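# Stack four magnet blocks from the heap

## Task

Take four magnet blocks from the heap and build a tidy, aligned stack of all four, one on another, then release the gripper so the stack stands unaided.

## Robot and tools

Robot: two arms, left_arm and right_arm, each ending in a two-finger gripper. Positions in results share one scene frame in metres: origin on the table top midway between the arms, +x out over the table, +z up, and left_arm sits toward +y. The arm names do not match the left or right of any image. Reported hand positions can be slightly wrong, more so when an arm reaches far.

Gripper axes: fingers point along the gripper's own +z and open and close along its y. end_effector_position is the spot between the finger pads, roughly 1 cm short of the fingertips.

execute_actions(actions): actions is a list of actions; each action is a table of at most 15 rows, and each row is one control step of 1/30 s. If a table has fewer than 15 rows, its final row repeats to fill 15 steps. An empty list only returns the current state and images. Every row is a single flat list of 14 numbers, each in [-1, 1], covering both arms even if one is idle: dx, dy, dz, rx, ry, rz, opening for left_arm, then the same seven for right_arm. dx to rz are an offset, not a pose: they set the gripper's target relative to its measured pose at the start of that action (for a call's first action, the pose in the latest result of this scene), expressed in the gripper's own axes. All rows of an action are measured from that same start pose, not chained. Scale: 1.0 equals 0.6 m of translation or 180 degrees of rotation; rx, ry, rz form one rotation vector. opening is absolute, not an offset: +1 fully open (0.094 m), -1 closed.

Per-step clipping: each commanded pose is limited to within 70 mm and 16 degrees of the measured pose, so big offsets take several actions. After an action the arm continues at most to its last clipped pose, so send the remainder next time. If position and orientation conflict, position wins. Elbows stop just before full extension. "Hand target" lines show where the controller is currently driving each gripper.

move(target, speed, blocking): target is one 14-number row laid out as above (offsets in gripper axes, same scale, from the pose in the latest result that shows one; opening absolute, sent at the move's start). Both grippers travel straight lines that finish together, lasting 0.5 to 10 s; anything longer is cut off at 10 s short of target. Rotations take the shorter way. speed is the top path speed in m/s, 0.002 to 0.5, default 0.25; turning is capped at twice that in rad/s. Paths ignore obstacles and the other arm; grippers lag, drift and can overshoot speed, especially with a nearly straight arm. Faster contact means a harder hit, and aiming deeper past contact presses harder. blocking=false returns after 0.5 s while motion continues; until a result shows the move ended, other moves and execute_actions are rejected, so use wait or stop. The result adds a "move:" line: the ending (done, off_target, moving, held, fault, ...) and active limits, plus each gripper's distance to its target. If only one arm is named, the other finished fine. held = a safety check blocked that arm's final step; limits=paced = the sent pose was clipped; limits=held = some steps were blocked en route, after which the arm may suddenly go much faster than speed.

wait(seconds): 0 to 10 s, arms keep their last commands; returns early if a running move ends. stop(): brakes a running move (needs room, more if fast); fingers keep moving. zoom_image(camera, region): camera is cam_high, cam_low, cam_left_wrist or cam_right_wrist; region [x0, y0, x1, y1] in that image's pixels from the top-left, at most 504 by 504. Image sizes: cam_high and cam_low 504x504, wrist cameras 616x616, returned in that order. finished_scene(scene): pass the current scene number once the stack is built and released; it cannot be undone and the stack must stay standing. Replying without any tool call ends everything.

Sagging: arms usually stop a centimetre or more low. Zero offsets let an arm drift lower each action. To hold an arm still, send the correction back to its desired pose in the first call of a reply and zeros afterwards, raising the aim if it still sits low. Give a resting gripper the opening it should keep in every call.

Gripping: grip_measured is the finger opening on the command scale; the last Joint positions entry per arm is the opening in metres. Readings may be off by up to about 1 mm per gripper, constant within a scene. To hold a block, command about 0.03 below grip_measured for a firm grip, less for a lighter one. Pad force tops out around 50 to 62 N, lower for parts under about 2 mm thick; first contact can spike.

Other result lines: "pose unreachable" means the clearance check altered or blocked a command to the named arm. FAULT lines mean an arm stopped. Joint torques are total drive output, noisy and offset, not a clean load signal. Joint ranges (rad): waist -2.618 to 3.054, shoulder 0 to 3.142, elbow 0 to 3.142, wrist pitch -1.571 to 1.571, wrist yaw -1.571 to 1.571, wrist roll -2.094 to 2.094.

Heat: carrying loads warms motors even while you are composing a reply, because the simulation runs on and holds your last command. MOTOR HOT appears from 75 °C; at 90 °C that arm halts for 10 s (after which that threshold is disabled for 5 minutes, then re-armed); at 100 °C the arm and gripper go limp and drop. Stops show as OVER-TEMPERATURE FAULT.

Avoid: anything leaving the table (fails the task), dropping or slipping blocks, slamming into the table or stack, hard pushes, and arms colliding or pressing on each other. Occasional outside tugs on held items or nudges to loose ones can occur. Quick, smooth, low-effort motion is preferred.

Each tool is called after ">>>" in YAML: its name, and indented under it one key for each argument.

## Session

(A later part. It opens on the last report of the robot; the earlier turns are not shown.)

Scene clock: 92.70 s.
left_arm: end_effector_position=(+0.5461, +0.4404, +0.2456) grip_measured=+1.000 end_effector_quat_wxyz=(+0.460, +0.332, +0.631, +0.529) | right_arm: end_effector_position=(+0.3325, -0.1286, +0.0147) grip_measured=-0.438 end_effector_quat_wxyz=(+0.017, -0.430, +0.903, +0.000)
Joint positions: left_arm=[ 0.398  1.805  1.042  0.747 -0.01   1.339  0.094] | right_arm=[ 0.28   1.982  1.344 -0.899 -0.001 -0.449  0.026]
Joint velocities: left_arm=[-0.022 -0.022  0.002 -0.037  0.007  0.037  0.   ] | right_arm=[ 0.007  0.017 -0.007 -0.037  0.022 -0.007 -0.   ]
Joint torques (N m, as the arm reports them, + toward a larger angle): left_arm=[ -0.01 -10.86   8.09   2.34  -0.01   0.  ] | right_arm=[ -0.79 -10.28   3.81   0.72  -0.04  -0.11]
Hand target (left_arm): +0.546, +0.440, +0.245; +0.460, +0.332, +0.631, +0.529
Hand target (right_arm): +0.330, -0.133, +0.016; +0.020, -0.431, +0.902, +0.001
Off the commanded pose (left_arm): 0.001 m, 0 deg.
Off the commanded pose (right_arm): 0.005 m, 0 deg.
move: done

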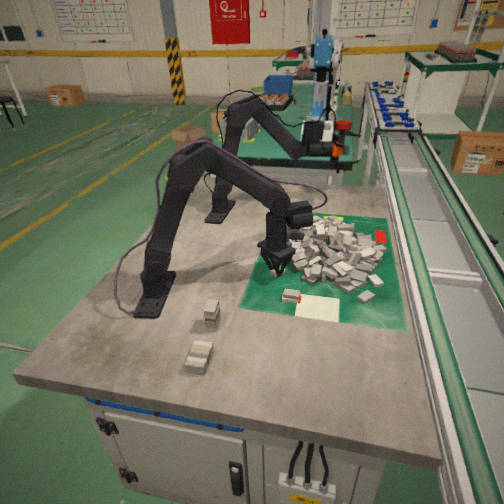

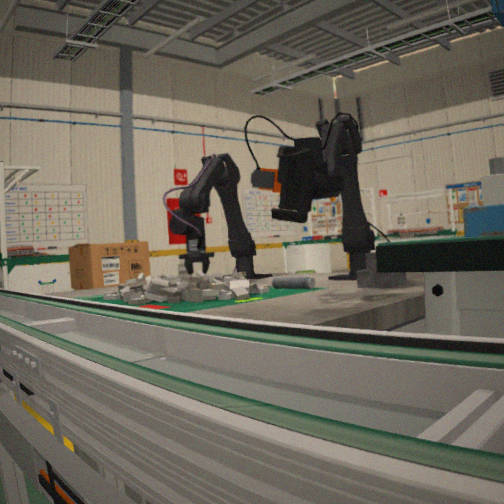

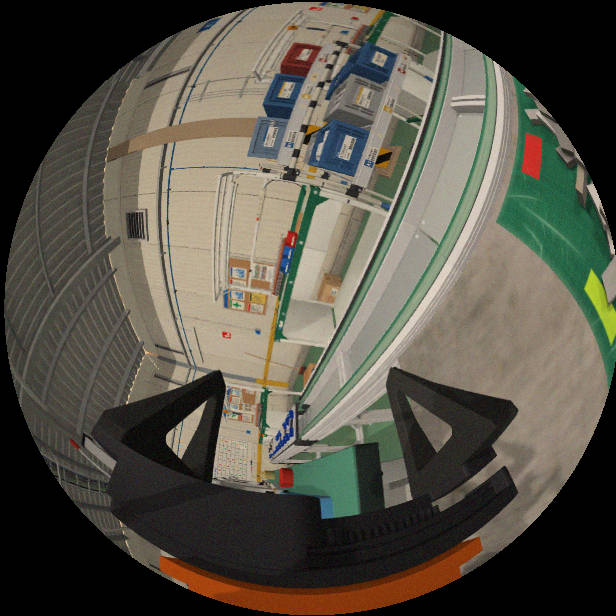

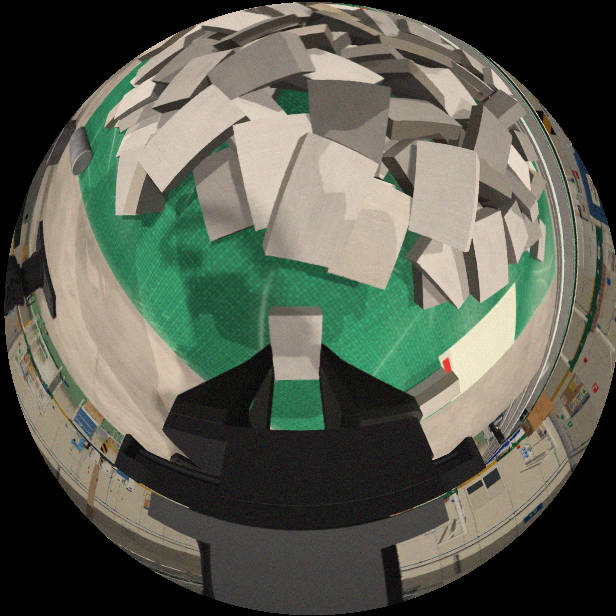

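>>> move:
  target: [0,0,0,0,0,0,1,0.085,-0.187,-0.095,0,0,0.288,-0.48]
  speed: 0.22

>>> zoom_image:
  camera: "cam_right_wrist"
  region: [230, 250, 370, 390]

>>> zoom_image:
  camera: "cam_high"
  region: [250, 250, 330, 320]

Scene clock: 97.10 s.
left_arm: end_effector_position=(+0.5461, +0.4404, +0.2462) grip_measured=+1.000 end_effector_quat_wxyz=(+0.461, +0.331, +0.630, +0.530) | right_arm: end_effector_position=(+0.3811, -0.2400, +0.0668) grip_measured=-0.438 end_effector_quat_wxyz=(+0.011, -0.000, +1.000, +0.002)
Joint positions: left_arm=[ 0.398  1.805  1.042  0.75  -0.01   1.339  0.094] | right_arm=[-0.044  1.995  1.579 -1.132 -0.001  0.116  0.026]
Joint velocities: left_arm=[ 0.007  0.012 -0.002  0.051  0.037  0.037  0.   ] | right_arm=[-0.017 -0.002  0.017 -0.022 -0.066 -0.037 -0.001]
Joint torques (N m, as the arm reports them, + toward a larger angle): left_arm=[ -0.03 -10.86   8.09   2.34  -0.01   0.  ] | right_arm=[-0.52 -8.67  7.61  0.51 -0.12  0.13]
Hand target (left_arm): +0.546, +0.440, +0.246; +0.460, +0.332, +0.631, +0.529
Hand target (right_arm): +0.386, -0.240, +0.071; +0.015, +0.008, +1.000, +0.006
Off the commanded pose (left_arm): 0.001 m, 0 deg.
Off the commanded pose (right_arm): 0.007 m, 1 deg.
move: done

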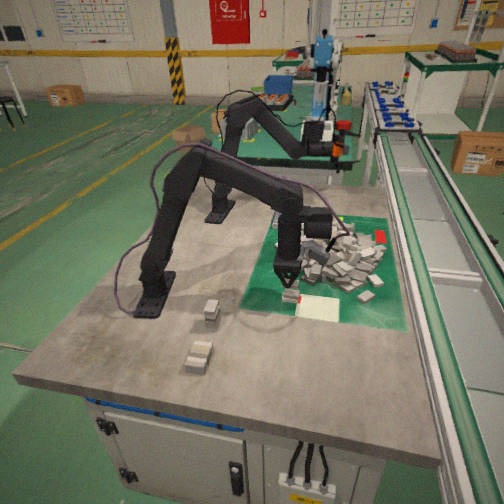

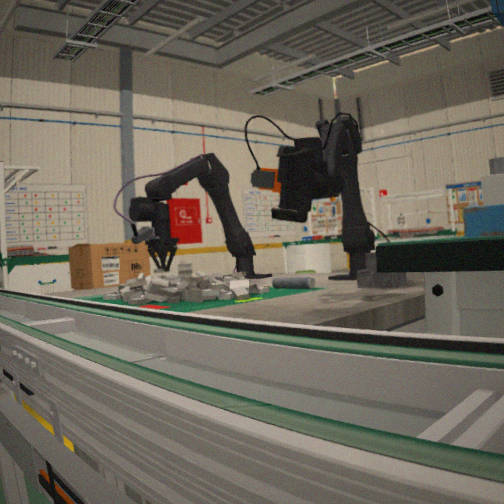

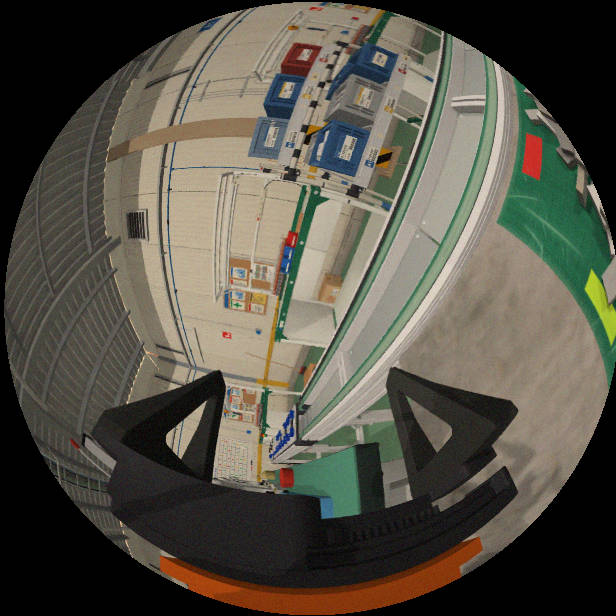

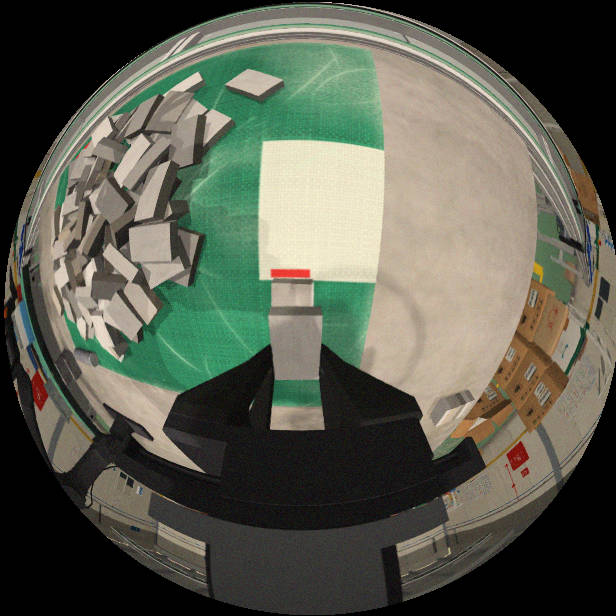

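Region (230, 250, 370, 390) of cam_right_wrist's 616x616 image, scaled by 3.600, with more detail than that image has.

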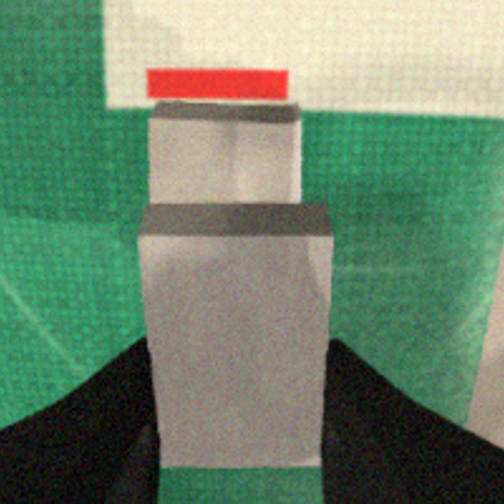

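Region (250, 250, 330, 320) of cam_high's 504x504 image, scaled by 6.300, with more detail than that image has; it fills the top 441 rows of this view, and the rest is white.

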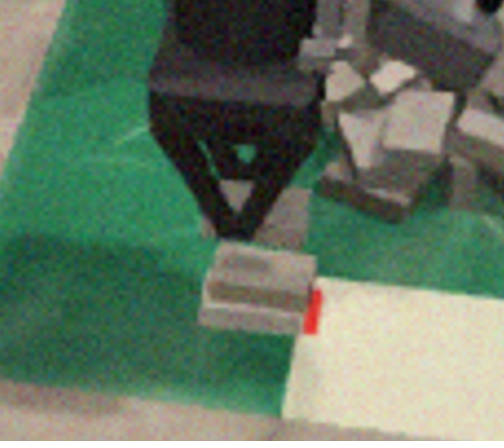

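>>> move:
  target: [0,0,0,0,0,0,1,0.005,0.012,0.058,0,0.003,0,-0.48]
  speed: 0.04

>>> zoom_image:
  camera: "cam_right_wrist"
  region: [230, 250, 370, 390]

>>> zoom_image:
  camera: "cam_high"
  region: [250, 250, 330, 320]

Scene clock: 99.40 s.
left_arm: end_effector_position=(+0.5461, +0.4404, +0.2467) grip_measured=+1.000 end_effector_quat_wxyz=(+0.462, +0.331, +0.629, +0.531) | right_arm: end_effector_position=(+0.3822, -0.2358, +0.0393) grip_measured=-0.438 end_effector_quat_wxyz=(+0.014, -0.001, +1.000, +0.002)
Joint positions: left_arm=[ 0.398  1.805  1.042  0.752 -0.01   1.339  0.094] | right_arm=[-0.033  2.02   1.504 -1.027 -0.001  0.125  0.026]
Joint velocities: left_arm=[ 0.012  0.007  0.002 -0.066 -0.051 -0.037  0.   ] | right_arm=[ 0.007 -0.002 -0.027  0.037 -0.022 -0.037 -0.001]
Joint torques (N m, as the arm reports them, + toward a larger angle): left_arm=[ -0.02 -10.86   8.08   2.34  -0.01  -0.01] | right_arm=[ 0.75 -8.68  4.24  0.75 -0.06  0.1 ]
Hand target (left_arm): +0.546, +0.440, +0.246; +0.461, +0.331, +0.630, +0.530
Hand target (right_arm): +0.378, -0.233, +0.032; +0.007, -0.000, +1.000, +0.002
Off the commanded pose (left_arm): 0.001 m, 0 deg.
Off the commanded pose (right_arm): 0.009 m, 1 deg.
move: done

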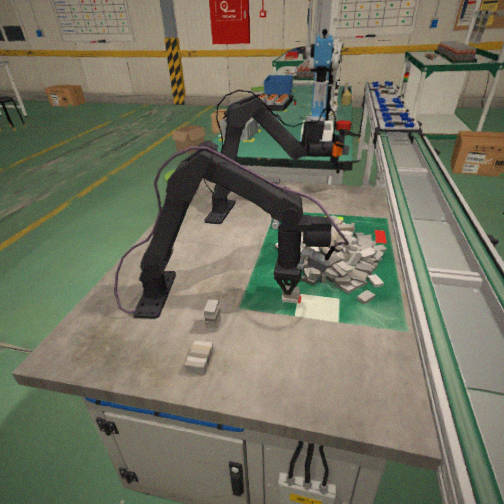

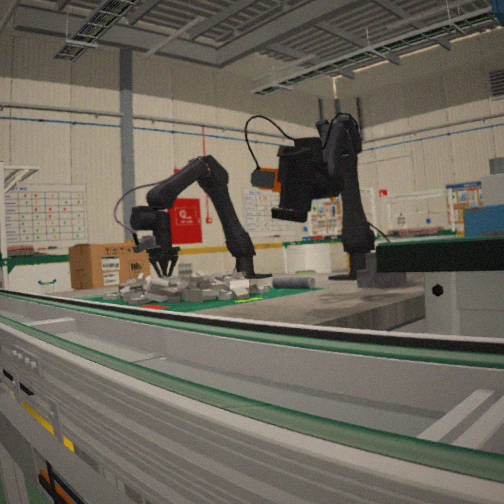

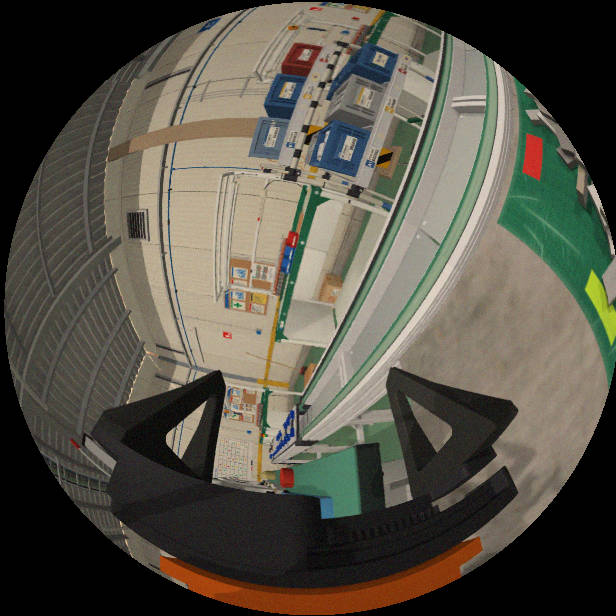

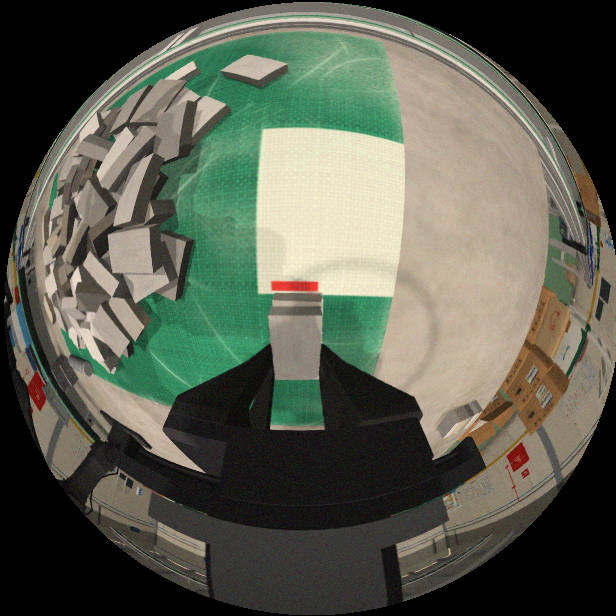

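Region (230, 250, 370, 390) of cam_right_wrist's 616x616 image, scaled by 3.600, with more detail than that image has.

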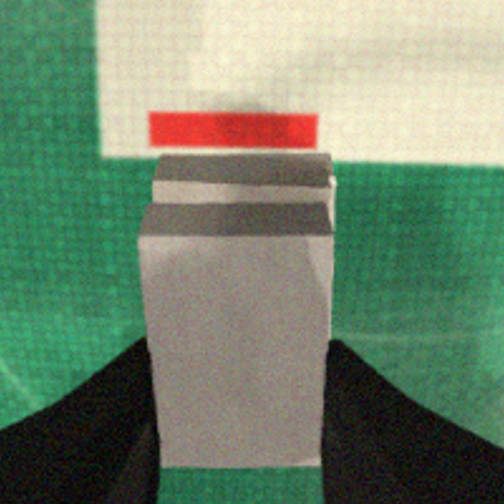

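Region (250, 250, 330, 320) of cam_high's 504x504 image, scaled by 6.300, with more detail than that image has; it fills the top 441 rows of this view, and the rest is white.

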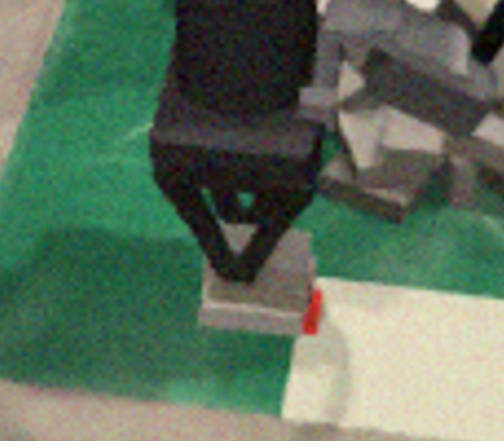

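>>> move:
  target: [0,0,0,0,0,0,1,0.008,0,0.019,0,0.004,0,-0.48]
  speed: 0.02

>>> execute_actions:
  actions:
    - [[0,0,0,0,0,0,1,0,0,0,0,0,0,-0.44],[0,0,0,0,0,0,1,0,0,0,0,0,0,-0.42],[0,0,0,0,0,0,1,0,0,0,0,0,0,-0.38],[0,0,0,0,0,0,1,0,0,0,0,0,0,-0.3],[0,0,0,0,0,0,1,0,0,0,0,0,0,-0.2]]

>>> move:
  target: [0,0,0,0,0,0,1,0,0,-0.06,0,0,0,-0.2]
  speed: 0.1

>>> move:
  target: [0,0,0,0,0,0,1,0.03,0.22,-0.11,0,0,0,-0.2]
  speed: 0.25

>>> zoom_image:
  camera: "cam_right_wrist"
  region: [160, 150, 380, 350]

>>> zoom_image:
  camera: "cam_high"
  region: [265, 225, 395, 315]

Scene clock: 102.73 s.
left_arm: end_effector_position=(+0.5461, +0.4404, +0.2474) grip_measured=+1.000 end_effector_quat_wxyz=(+0.462, +0.330, +0.629, +0.531) | right_arm: end_effector_position=(+0.3844, -0.2356, +0.0378) grip_measured=-0.438 end_effector_quat_wxyz=(+0.019, -0.001, +1.000, +0.003)
Joint positions: left_arm=[ 0.398  1.805  1.042  0.755 -0.01   1.339  0.094] | right_arm=[-0.033  2.02   1.498 -1.01  -0.001  0.125  0.026]
Joint velocities: left_arm=[-0.007  0.022 -0.017 -0.022 -0.051  0.051  0.   ] | right_arm=[0.012 0.012 0.002 0.007 0.051 0.007 0.001]
Joint torques (N m, as the arm reports them, + toward a larger angle): left_arm=[ -0.02 -10.86   8.08   2.34   0.     0.  ] | right_arm=[ 0.03 -8.86  3.51  0.82 -0.04  0.02]
Hand target (left_arm): +0.546, +0.440, +0.247; +0.462, +0.331, +0.629, +0.531
Hand target (right_arm): +0.378, -0.236, +0.028; +0.007, -0.001, +1.000, +0.002
Off the commanded pose (left_arm): 0.001 m, 0 deg.
Off the commanded pose (right_arm): 0.012 m, 1 deg.
move: off_target (right_arm)

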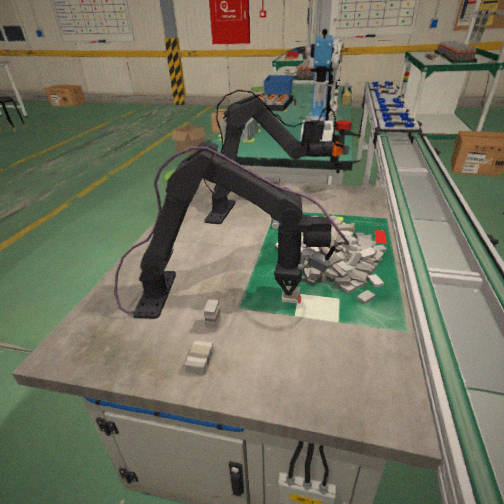

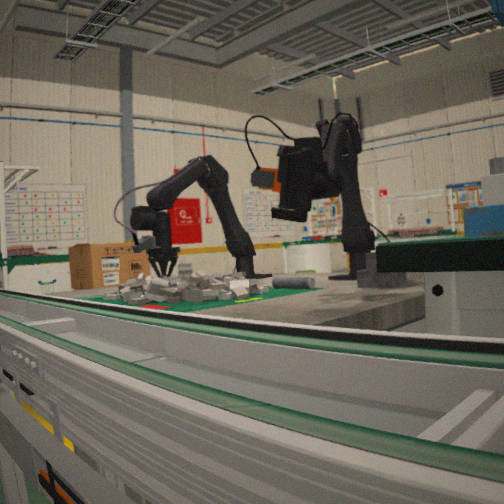

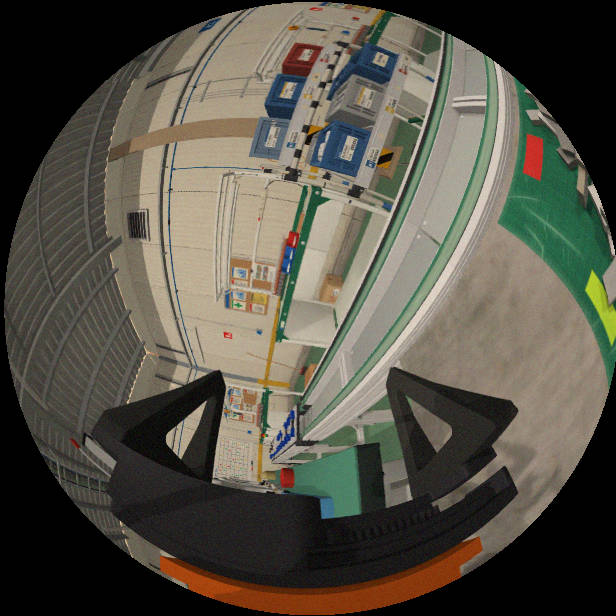

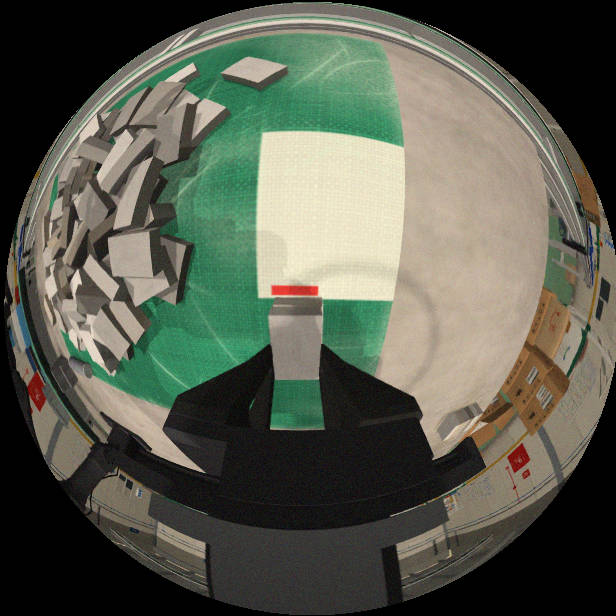

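Scene clock: 103.23 s.
left_arm: end_effector_position=(+0.5461, +0.4404, +0.2480) grip_measured=+1.000 end_effector_quat_wxyz=(+0.463, +0.330, +0.628, +0.532) | right_arm: end_effector_position=(+0.3844, -0.2356, +0.0378) grip_measured=-0.202 end_effector_quat_wxyz=(+0.019, -0.001, +1.000, +0.003)
Joint positions: left_arm=[ 0.398  1.805  1.042  0.757 -0.01   1.339  0.094] | right_arm=[-0.033  2.02   1.498 -1.01  -0.001  0.125  0.037]
Joint velocities: left_arm=[ 0.012 -0.007 -0.007 -0.066  0.051 -0.022  0.   ] | right_arm=[-0.002  0.002 -0.012 -0.007  0.037 -0.095  0.   ]
Joint torques (N m, as the arm reports them, + toward a larger angle): left_arm=[ -0.01 -10.86   8.08   2.32   0.     0.  ] | right_arm=[ 0.13 -9.24  5.42  0.64 -0.05  0.01]
Hand target (left_arm): +0.546, +0.440, +0.247; +0.462, +0.330, +0.629, +0.531
Hand target (right_arm): +0.384, -0.236, +0.038; +0.019, -0.001, +1.000, +0.003
Off the commanded pose (left_arm): 0.001 m, 0 deg.
Off the commanded pose (right_arm): 0.000 m, 0 deg.

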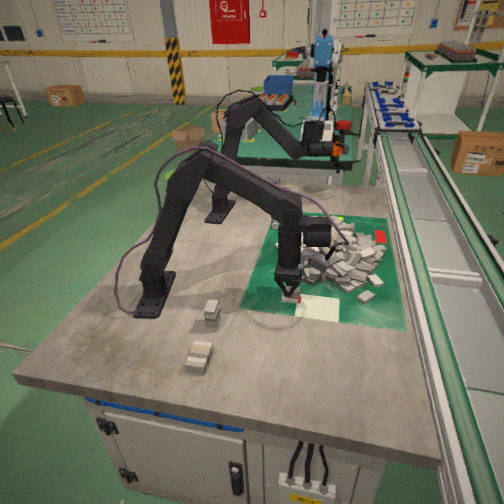

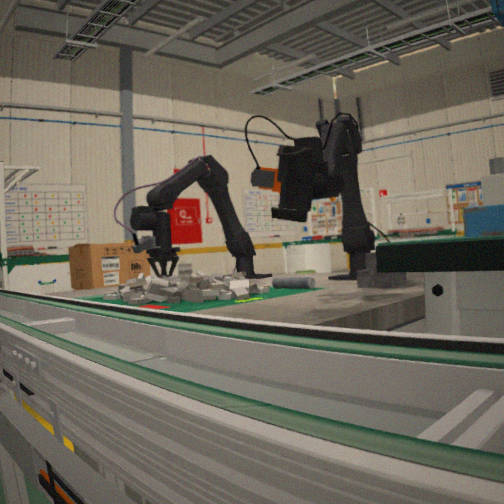

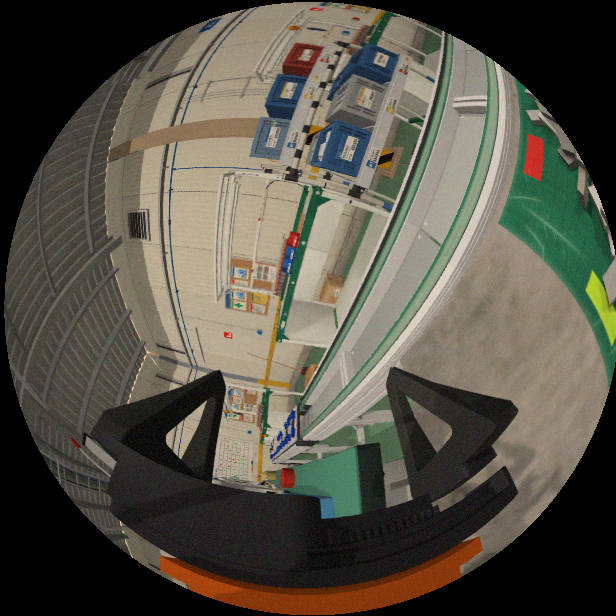

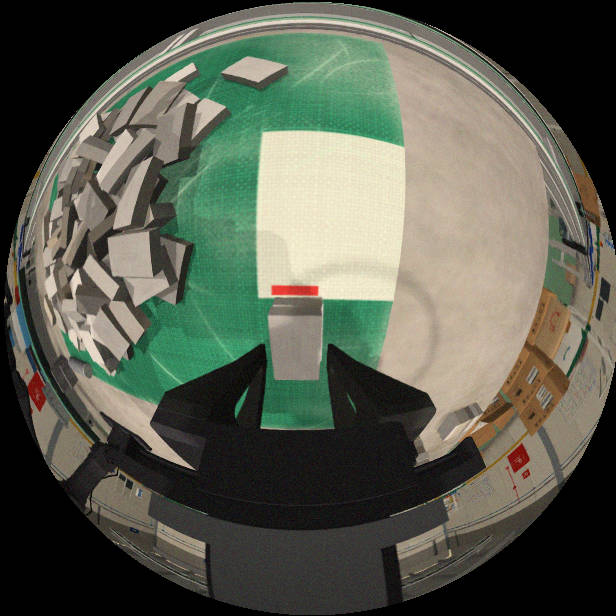

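Scene clock: 104.23 s.
left_arm: end_effector_position=(+0.5461, +0.4404, +0.2485) grip_measured=+1.000 end_effector_quat_wxyz=(+0.463, +0.330, +0.627, +0.532) | right_arm: end_effector_position=(+0.3785, -0.2363, +0.0627) grip_measured=-0.202 end_effector_quat_wxyz=(+0.007, -0.001, +1.000, +0.001)
Joint positions: left_arm=[ 0.398  1.805  1.042  0.759 -0.01   1.339  0.094] | right_arm=[-0.033  1.998  1.567 -1.126 -0.001  0.125  0.037]
Joint velocities: left_arm=[ 0.007  0.012 -0.012  0.037  0.022 -0.037  0.   ] | right_arm=[ 0.002 -0.012 -0.002  0.007 -0.007 -0.022  0.001]
Joint torques (N m, as the arm reports them, + toward a larger angle): left_arm=[ -0.02 -10.86   8.09   2.34  -0.01   0.  ] | right_arm=[  0.06 -10.19   7.27   0.52  -0.06   0.  ]
Hand target (left_arm): +0.546, +0.440, +0.248; +0.463, +0.330, +0.628, +0.532
Hand target (right_arm): +0.383, -0.236, +0.074; +0.019, -0.001, +1.000, +0.003
Off the commanded pose (left_arm): 0.001 m, 0 deg.
Off the commanded pose (right_arm): 0.012 m, 1 deg.
move: off_target (right_arm)

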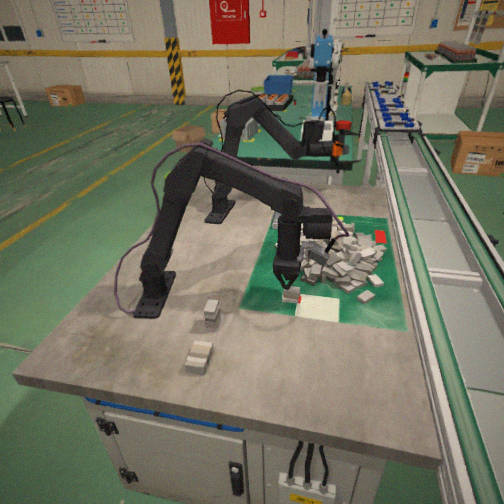

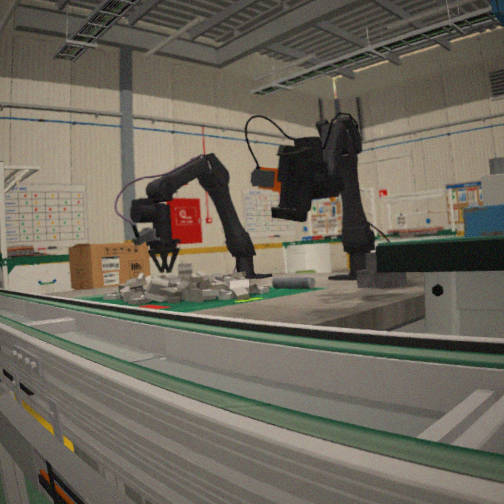

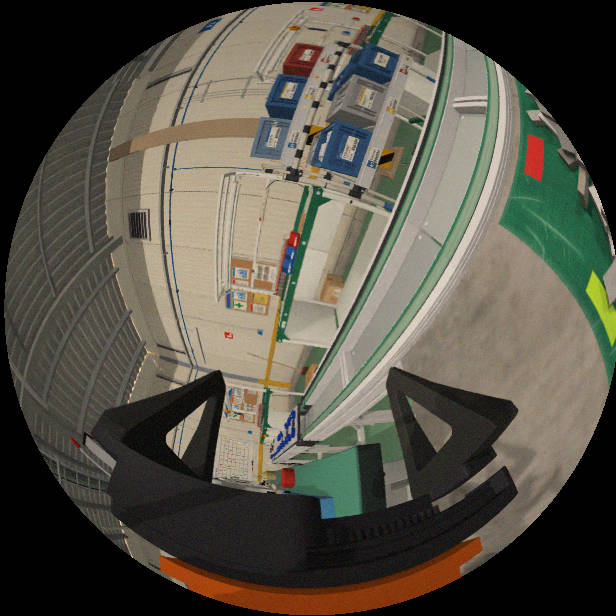

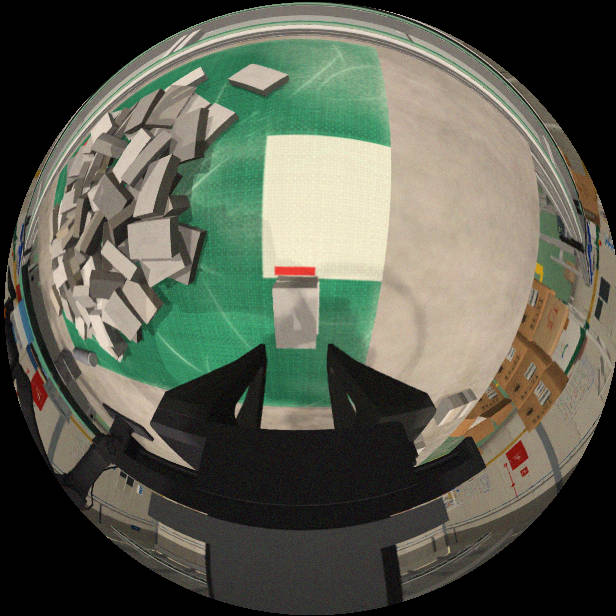

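Scene clock: 105.57 s.
left_arm: end_effector_position=(+0.5461, +0.4404, +0.2491) grip_measured=+1.000 end_effector_quat_wxyz=(+0.464, +0.329, +0.626, +0.533) | right_arm: end_effector_position=(+0.3555, -0.1034, +0.1265) grip_measured=-0.202 end_effector_quat_wxyz=(+0.005, -0.009, +1.000, +0.003)
Joint positions: left_arm=[ 0.398  1.805  1.042  0.762 -0.01   1.339  0.094] | right_arm=[ 0.313  2.06   1.913 -1.411 -0.     0.454  0.037]
Joint velocities: left_arm=[ 0.002 -0.022 -0.022 -0.066  0.066 -0.051  0.   ] | right_arm=[ 0.017  0.002 -0.002 -0.066 -0.022 -0.037 -0.   ]
Joint torques (N m, as the arm reports them, + toward a larger angle): left_arm=[ -0.02 -10.87   8.09   2.34  -0.01   0.  ] | right_arm=[-0.58 -8.76  7.68  0.48 -0.01  0.11]
Hand target (left_arm): +0.546, +0.440, +0.249; +0.463, +0.330, +0.627, +0.532
Hand target (right_arm): +0.360, -0.104, +0.129; +0.007, -0.001, +1.000, +0.003
Off the commanded pose (left_arm): 0.001 m, 0 deg.
Off the commanded pose (right_arm): 0.005 m, 1 deg.
move: done

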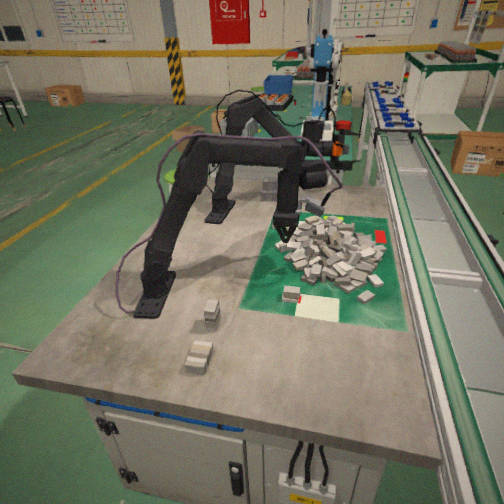

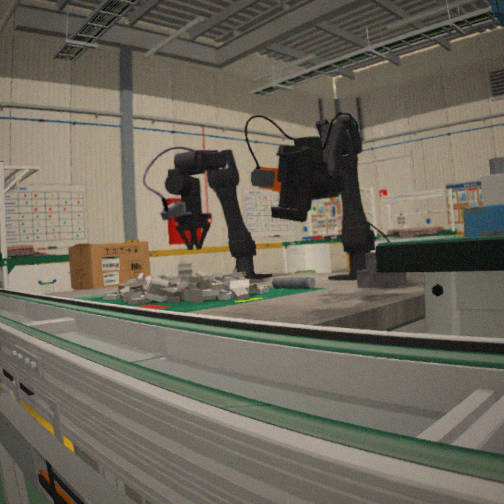

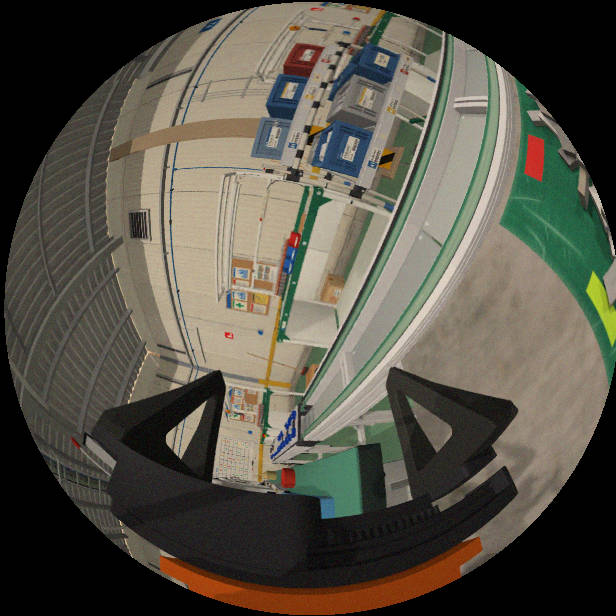

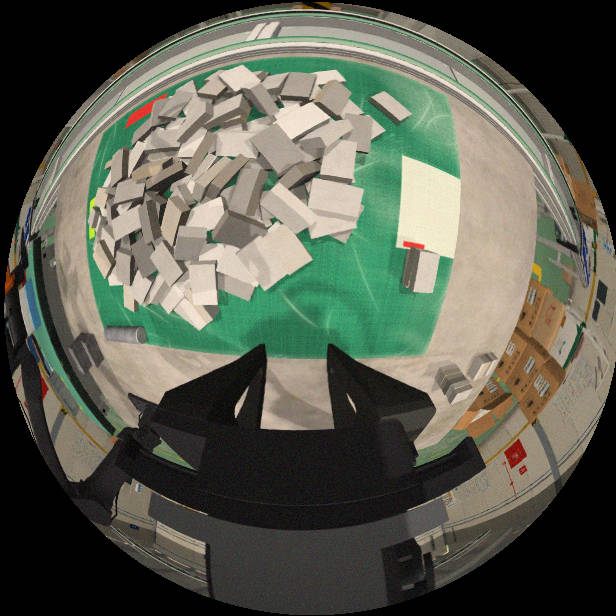

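Region (160, 150, 380, 350) of cam_right_wrist's 616x616 image, scaled by 2.291, with more detail than that image has; it fills the top 458 rows of this view, and the rest is white.

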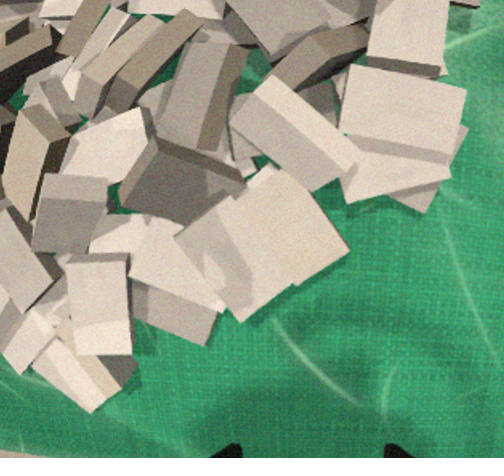

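Region (265, 225, 395, 315) of cam_high's 504x504 image, scaled by 3.877, with more detail than that image has; it fills the top 349 rows of this view, and the rest is white.

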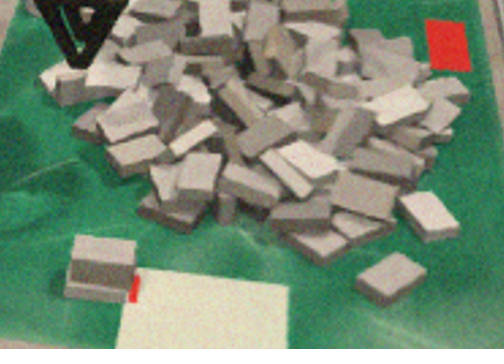

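>>> execute_actions:
  actions: []

Scene clock: 112.03 s.
left_arm: end_effector_position=(+0.5461, +0.4404, +0.2491) grip_measured=+1.000 end_effector_quat_wxyz=(+0.464, +0.329, +0.626, +0.533) | right_arm: end_effector_position=(+0.3551, -0.1036, +0.1265) grip_measured=-0.202 end_effector_quat_wxyz=(+0.005, -0.009, +1.000, +0.003)
Joint positions: left_arm=[ 0.398  1.805  1.042  0.762 -0.01   1.339  0.094] | right_arm=[ 0.313  2.06   1.913 -1.412 -0.     0.455  0.037]
Joint velocities: left_arm=[-0.002 -0.002  0.002 -0.022 -0.022 -0.051  0.   ] | right_arm=[ 0.002  0.002 -0.002 -0.037 -0.022  0.037 -0.   ]
Joint torques (N m, as the arm reports them, + toward a larger angle): left_arm=[ -0.01 -10.86   8.09   2.34  -0.01   0.  ] | right_arm=[-0.72 -8.81  7.71  0.47 -0.03  0.11]
Hand target (left_arm): +0.546, +0.440, +0.249; +0.463, +0.330, +0.627, +0.532
Hand target (right_arm): +0.360, -0.104, +0.129; +0.007, -0.001, +1.000, +0.003
Off the commanded pose (left_arm): 0.001 m, 0 deg.
Off the commanded pose (right_arm): 0.005 m, 1 deg.

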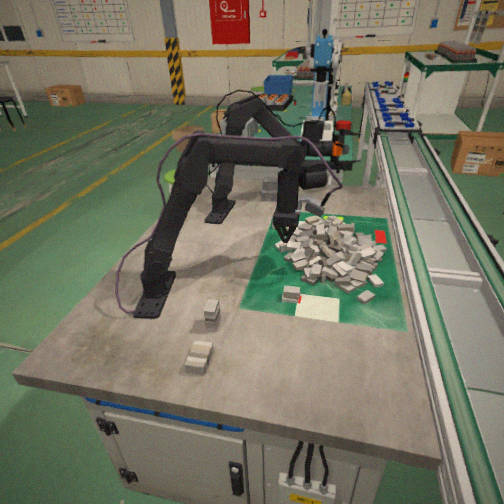

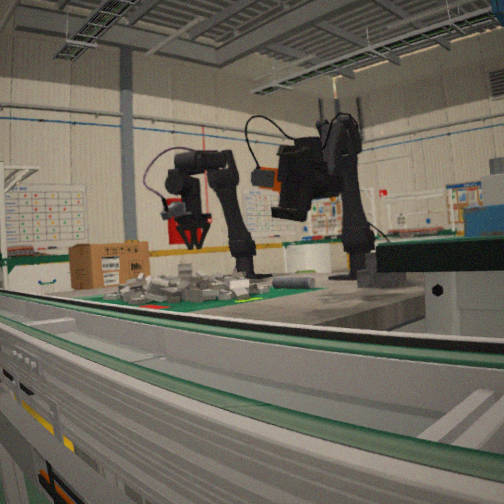

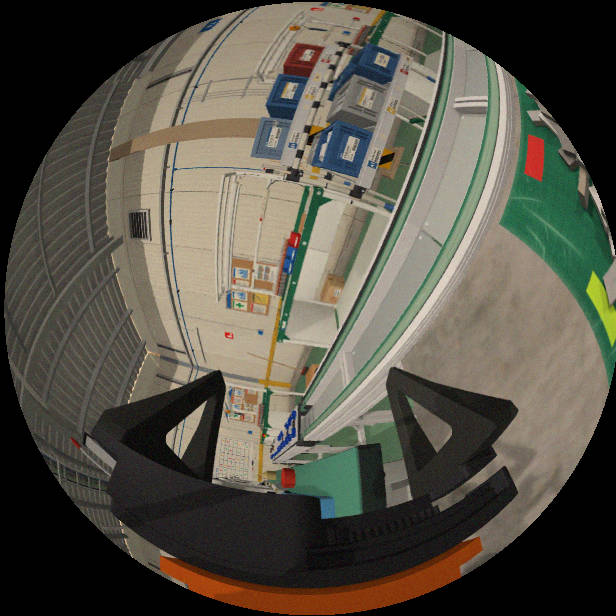

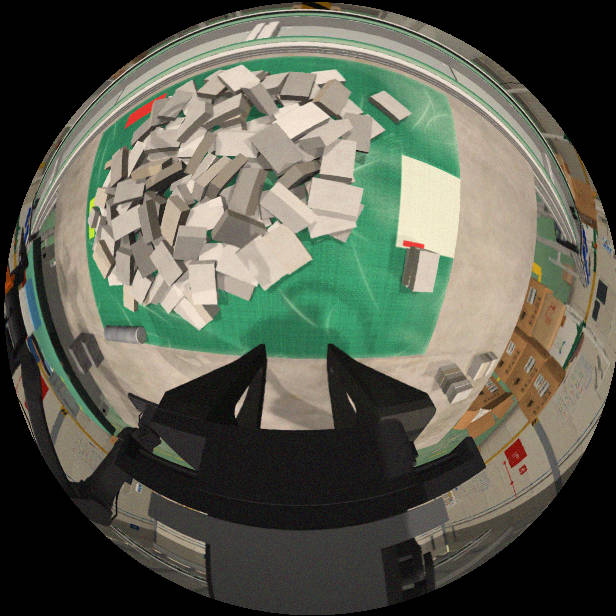

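>>> zoom_image:
  camera: "cam_right_wrist"
  region: [160, 150, 400, 340]

Region (160, 150, 400, 340) of cam_right_wrist's 616x616 image, scaled by 2.100, with more detail than that image has; it fills the top 399 rows of this view, and the rest is white.

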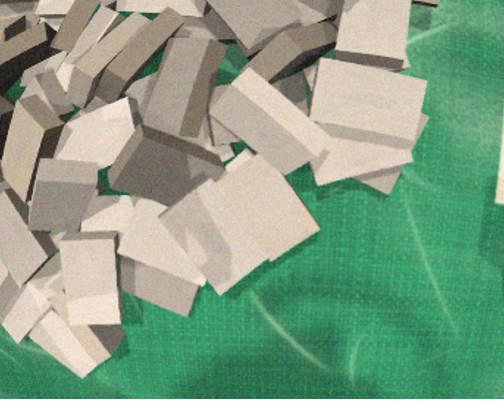

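>>> move:
  target: [0,0,0,0,0,0,1, -0.013,0.19,0.09,0,0,0,-0.2]
  speed: 0.22

>>> zoom_image:
  camera: "cam_right_wrist"
  region: [180, 200, 420, 400]

Scene clock: 116.67 s.
left_arm: end_effector_position=(+0.5461, +0.4404, +0.2497) grip_measured=+1.000 end_effector_quat_wxyz=(+0.464, +0.329, +0.626, +0.534) | right_arm: end_effector_position=(+0.3583, +0.0112, +0.0714) grip_measured=-0.202 end_effector_quat_wxyz=(+0.005, -0.016, +1.000, +0.004)
Joint positions: left_arm=[ 0.398  1.805  1.042  0.764 -0.01   1.339  0.094] | right_arm=[ 0.532  2.371  2.2   -1.387 -0.     0.659  0.037]
Joint velocities: left_arm=[-0.002  0.027  0.002 -0.066  0.037 -0.007  0.   ] | right_arm=[-0.007 -0.002  0.007  0.022  0.007  0.007  0.   ]
Joint torques (N m, as the arm reports them, + toward a larger angle): left_arm=[ -0.02 -10.86   8.09   2.34  -0.01   0.  ] | right_arm=[ -0.1  -10.92   7.53   0.49  -0.03   0.14]
Hand target (left_arm): +0.546, +0.440, +0.249; +0.464, +0.329, +0.626, +0.533
Hand target (right_arm): +0.361, +0.011, +0.073; +0.005, -0.009, +1.000, +0.004
Off the commanded pose (left_arm): 0.001 m, 0 deg.
Off the commanded pose (right_arm): 0.004 m, 1 deg.
move: done

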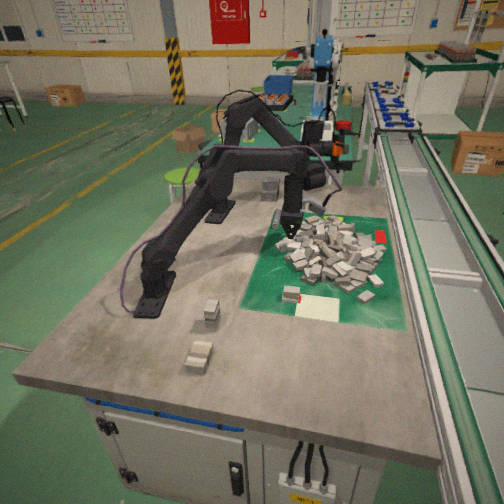

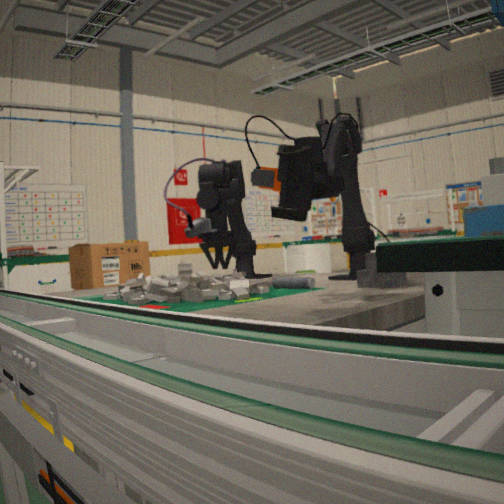

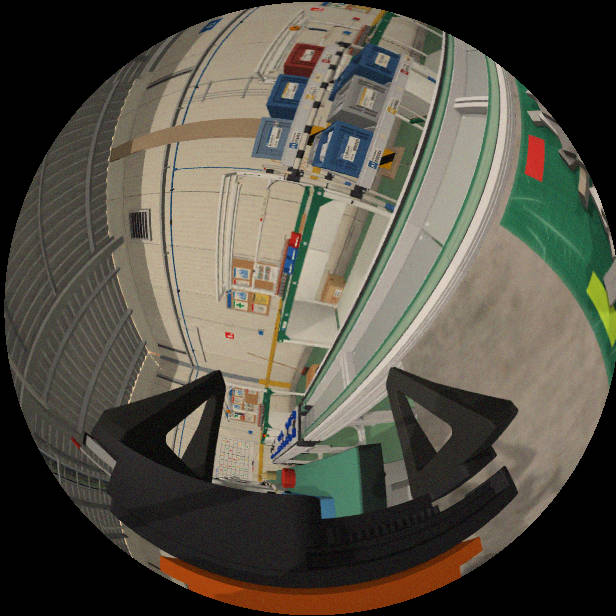

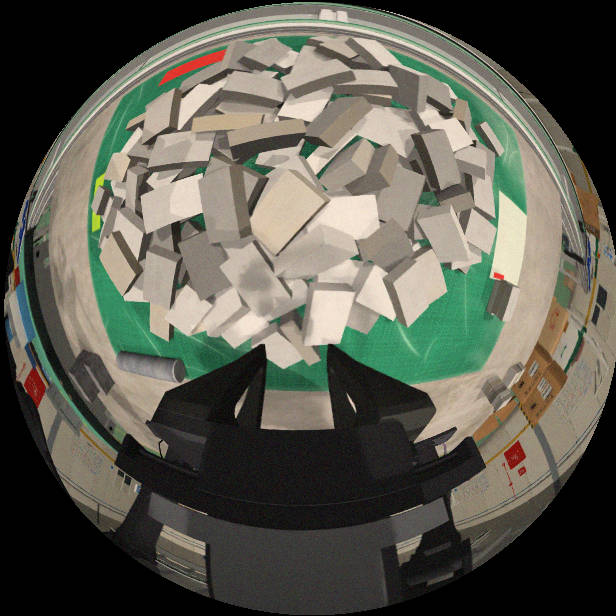

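Region (180, 200, 420, 400) of cam_right_wrist's 616x616 image, scaled by 2.100, with more detail than that image has.

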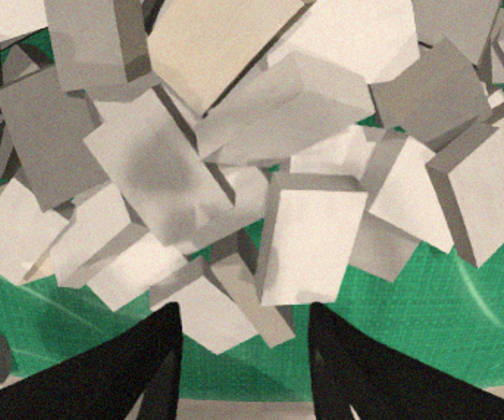

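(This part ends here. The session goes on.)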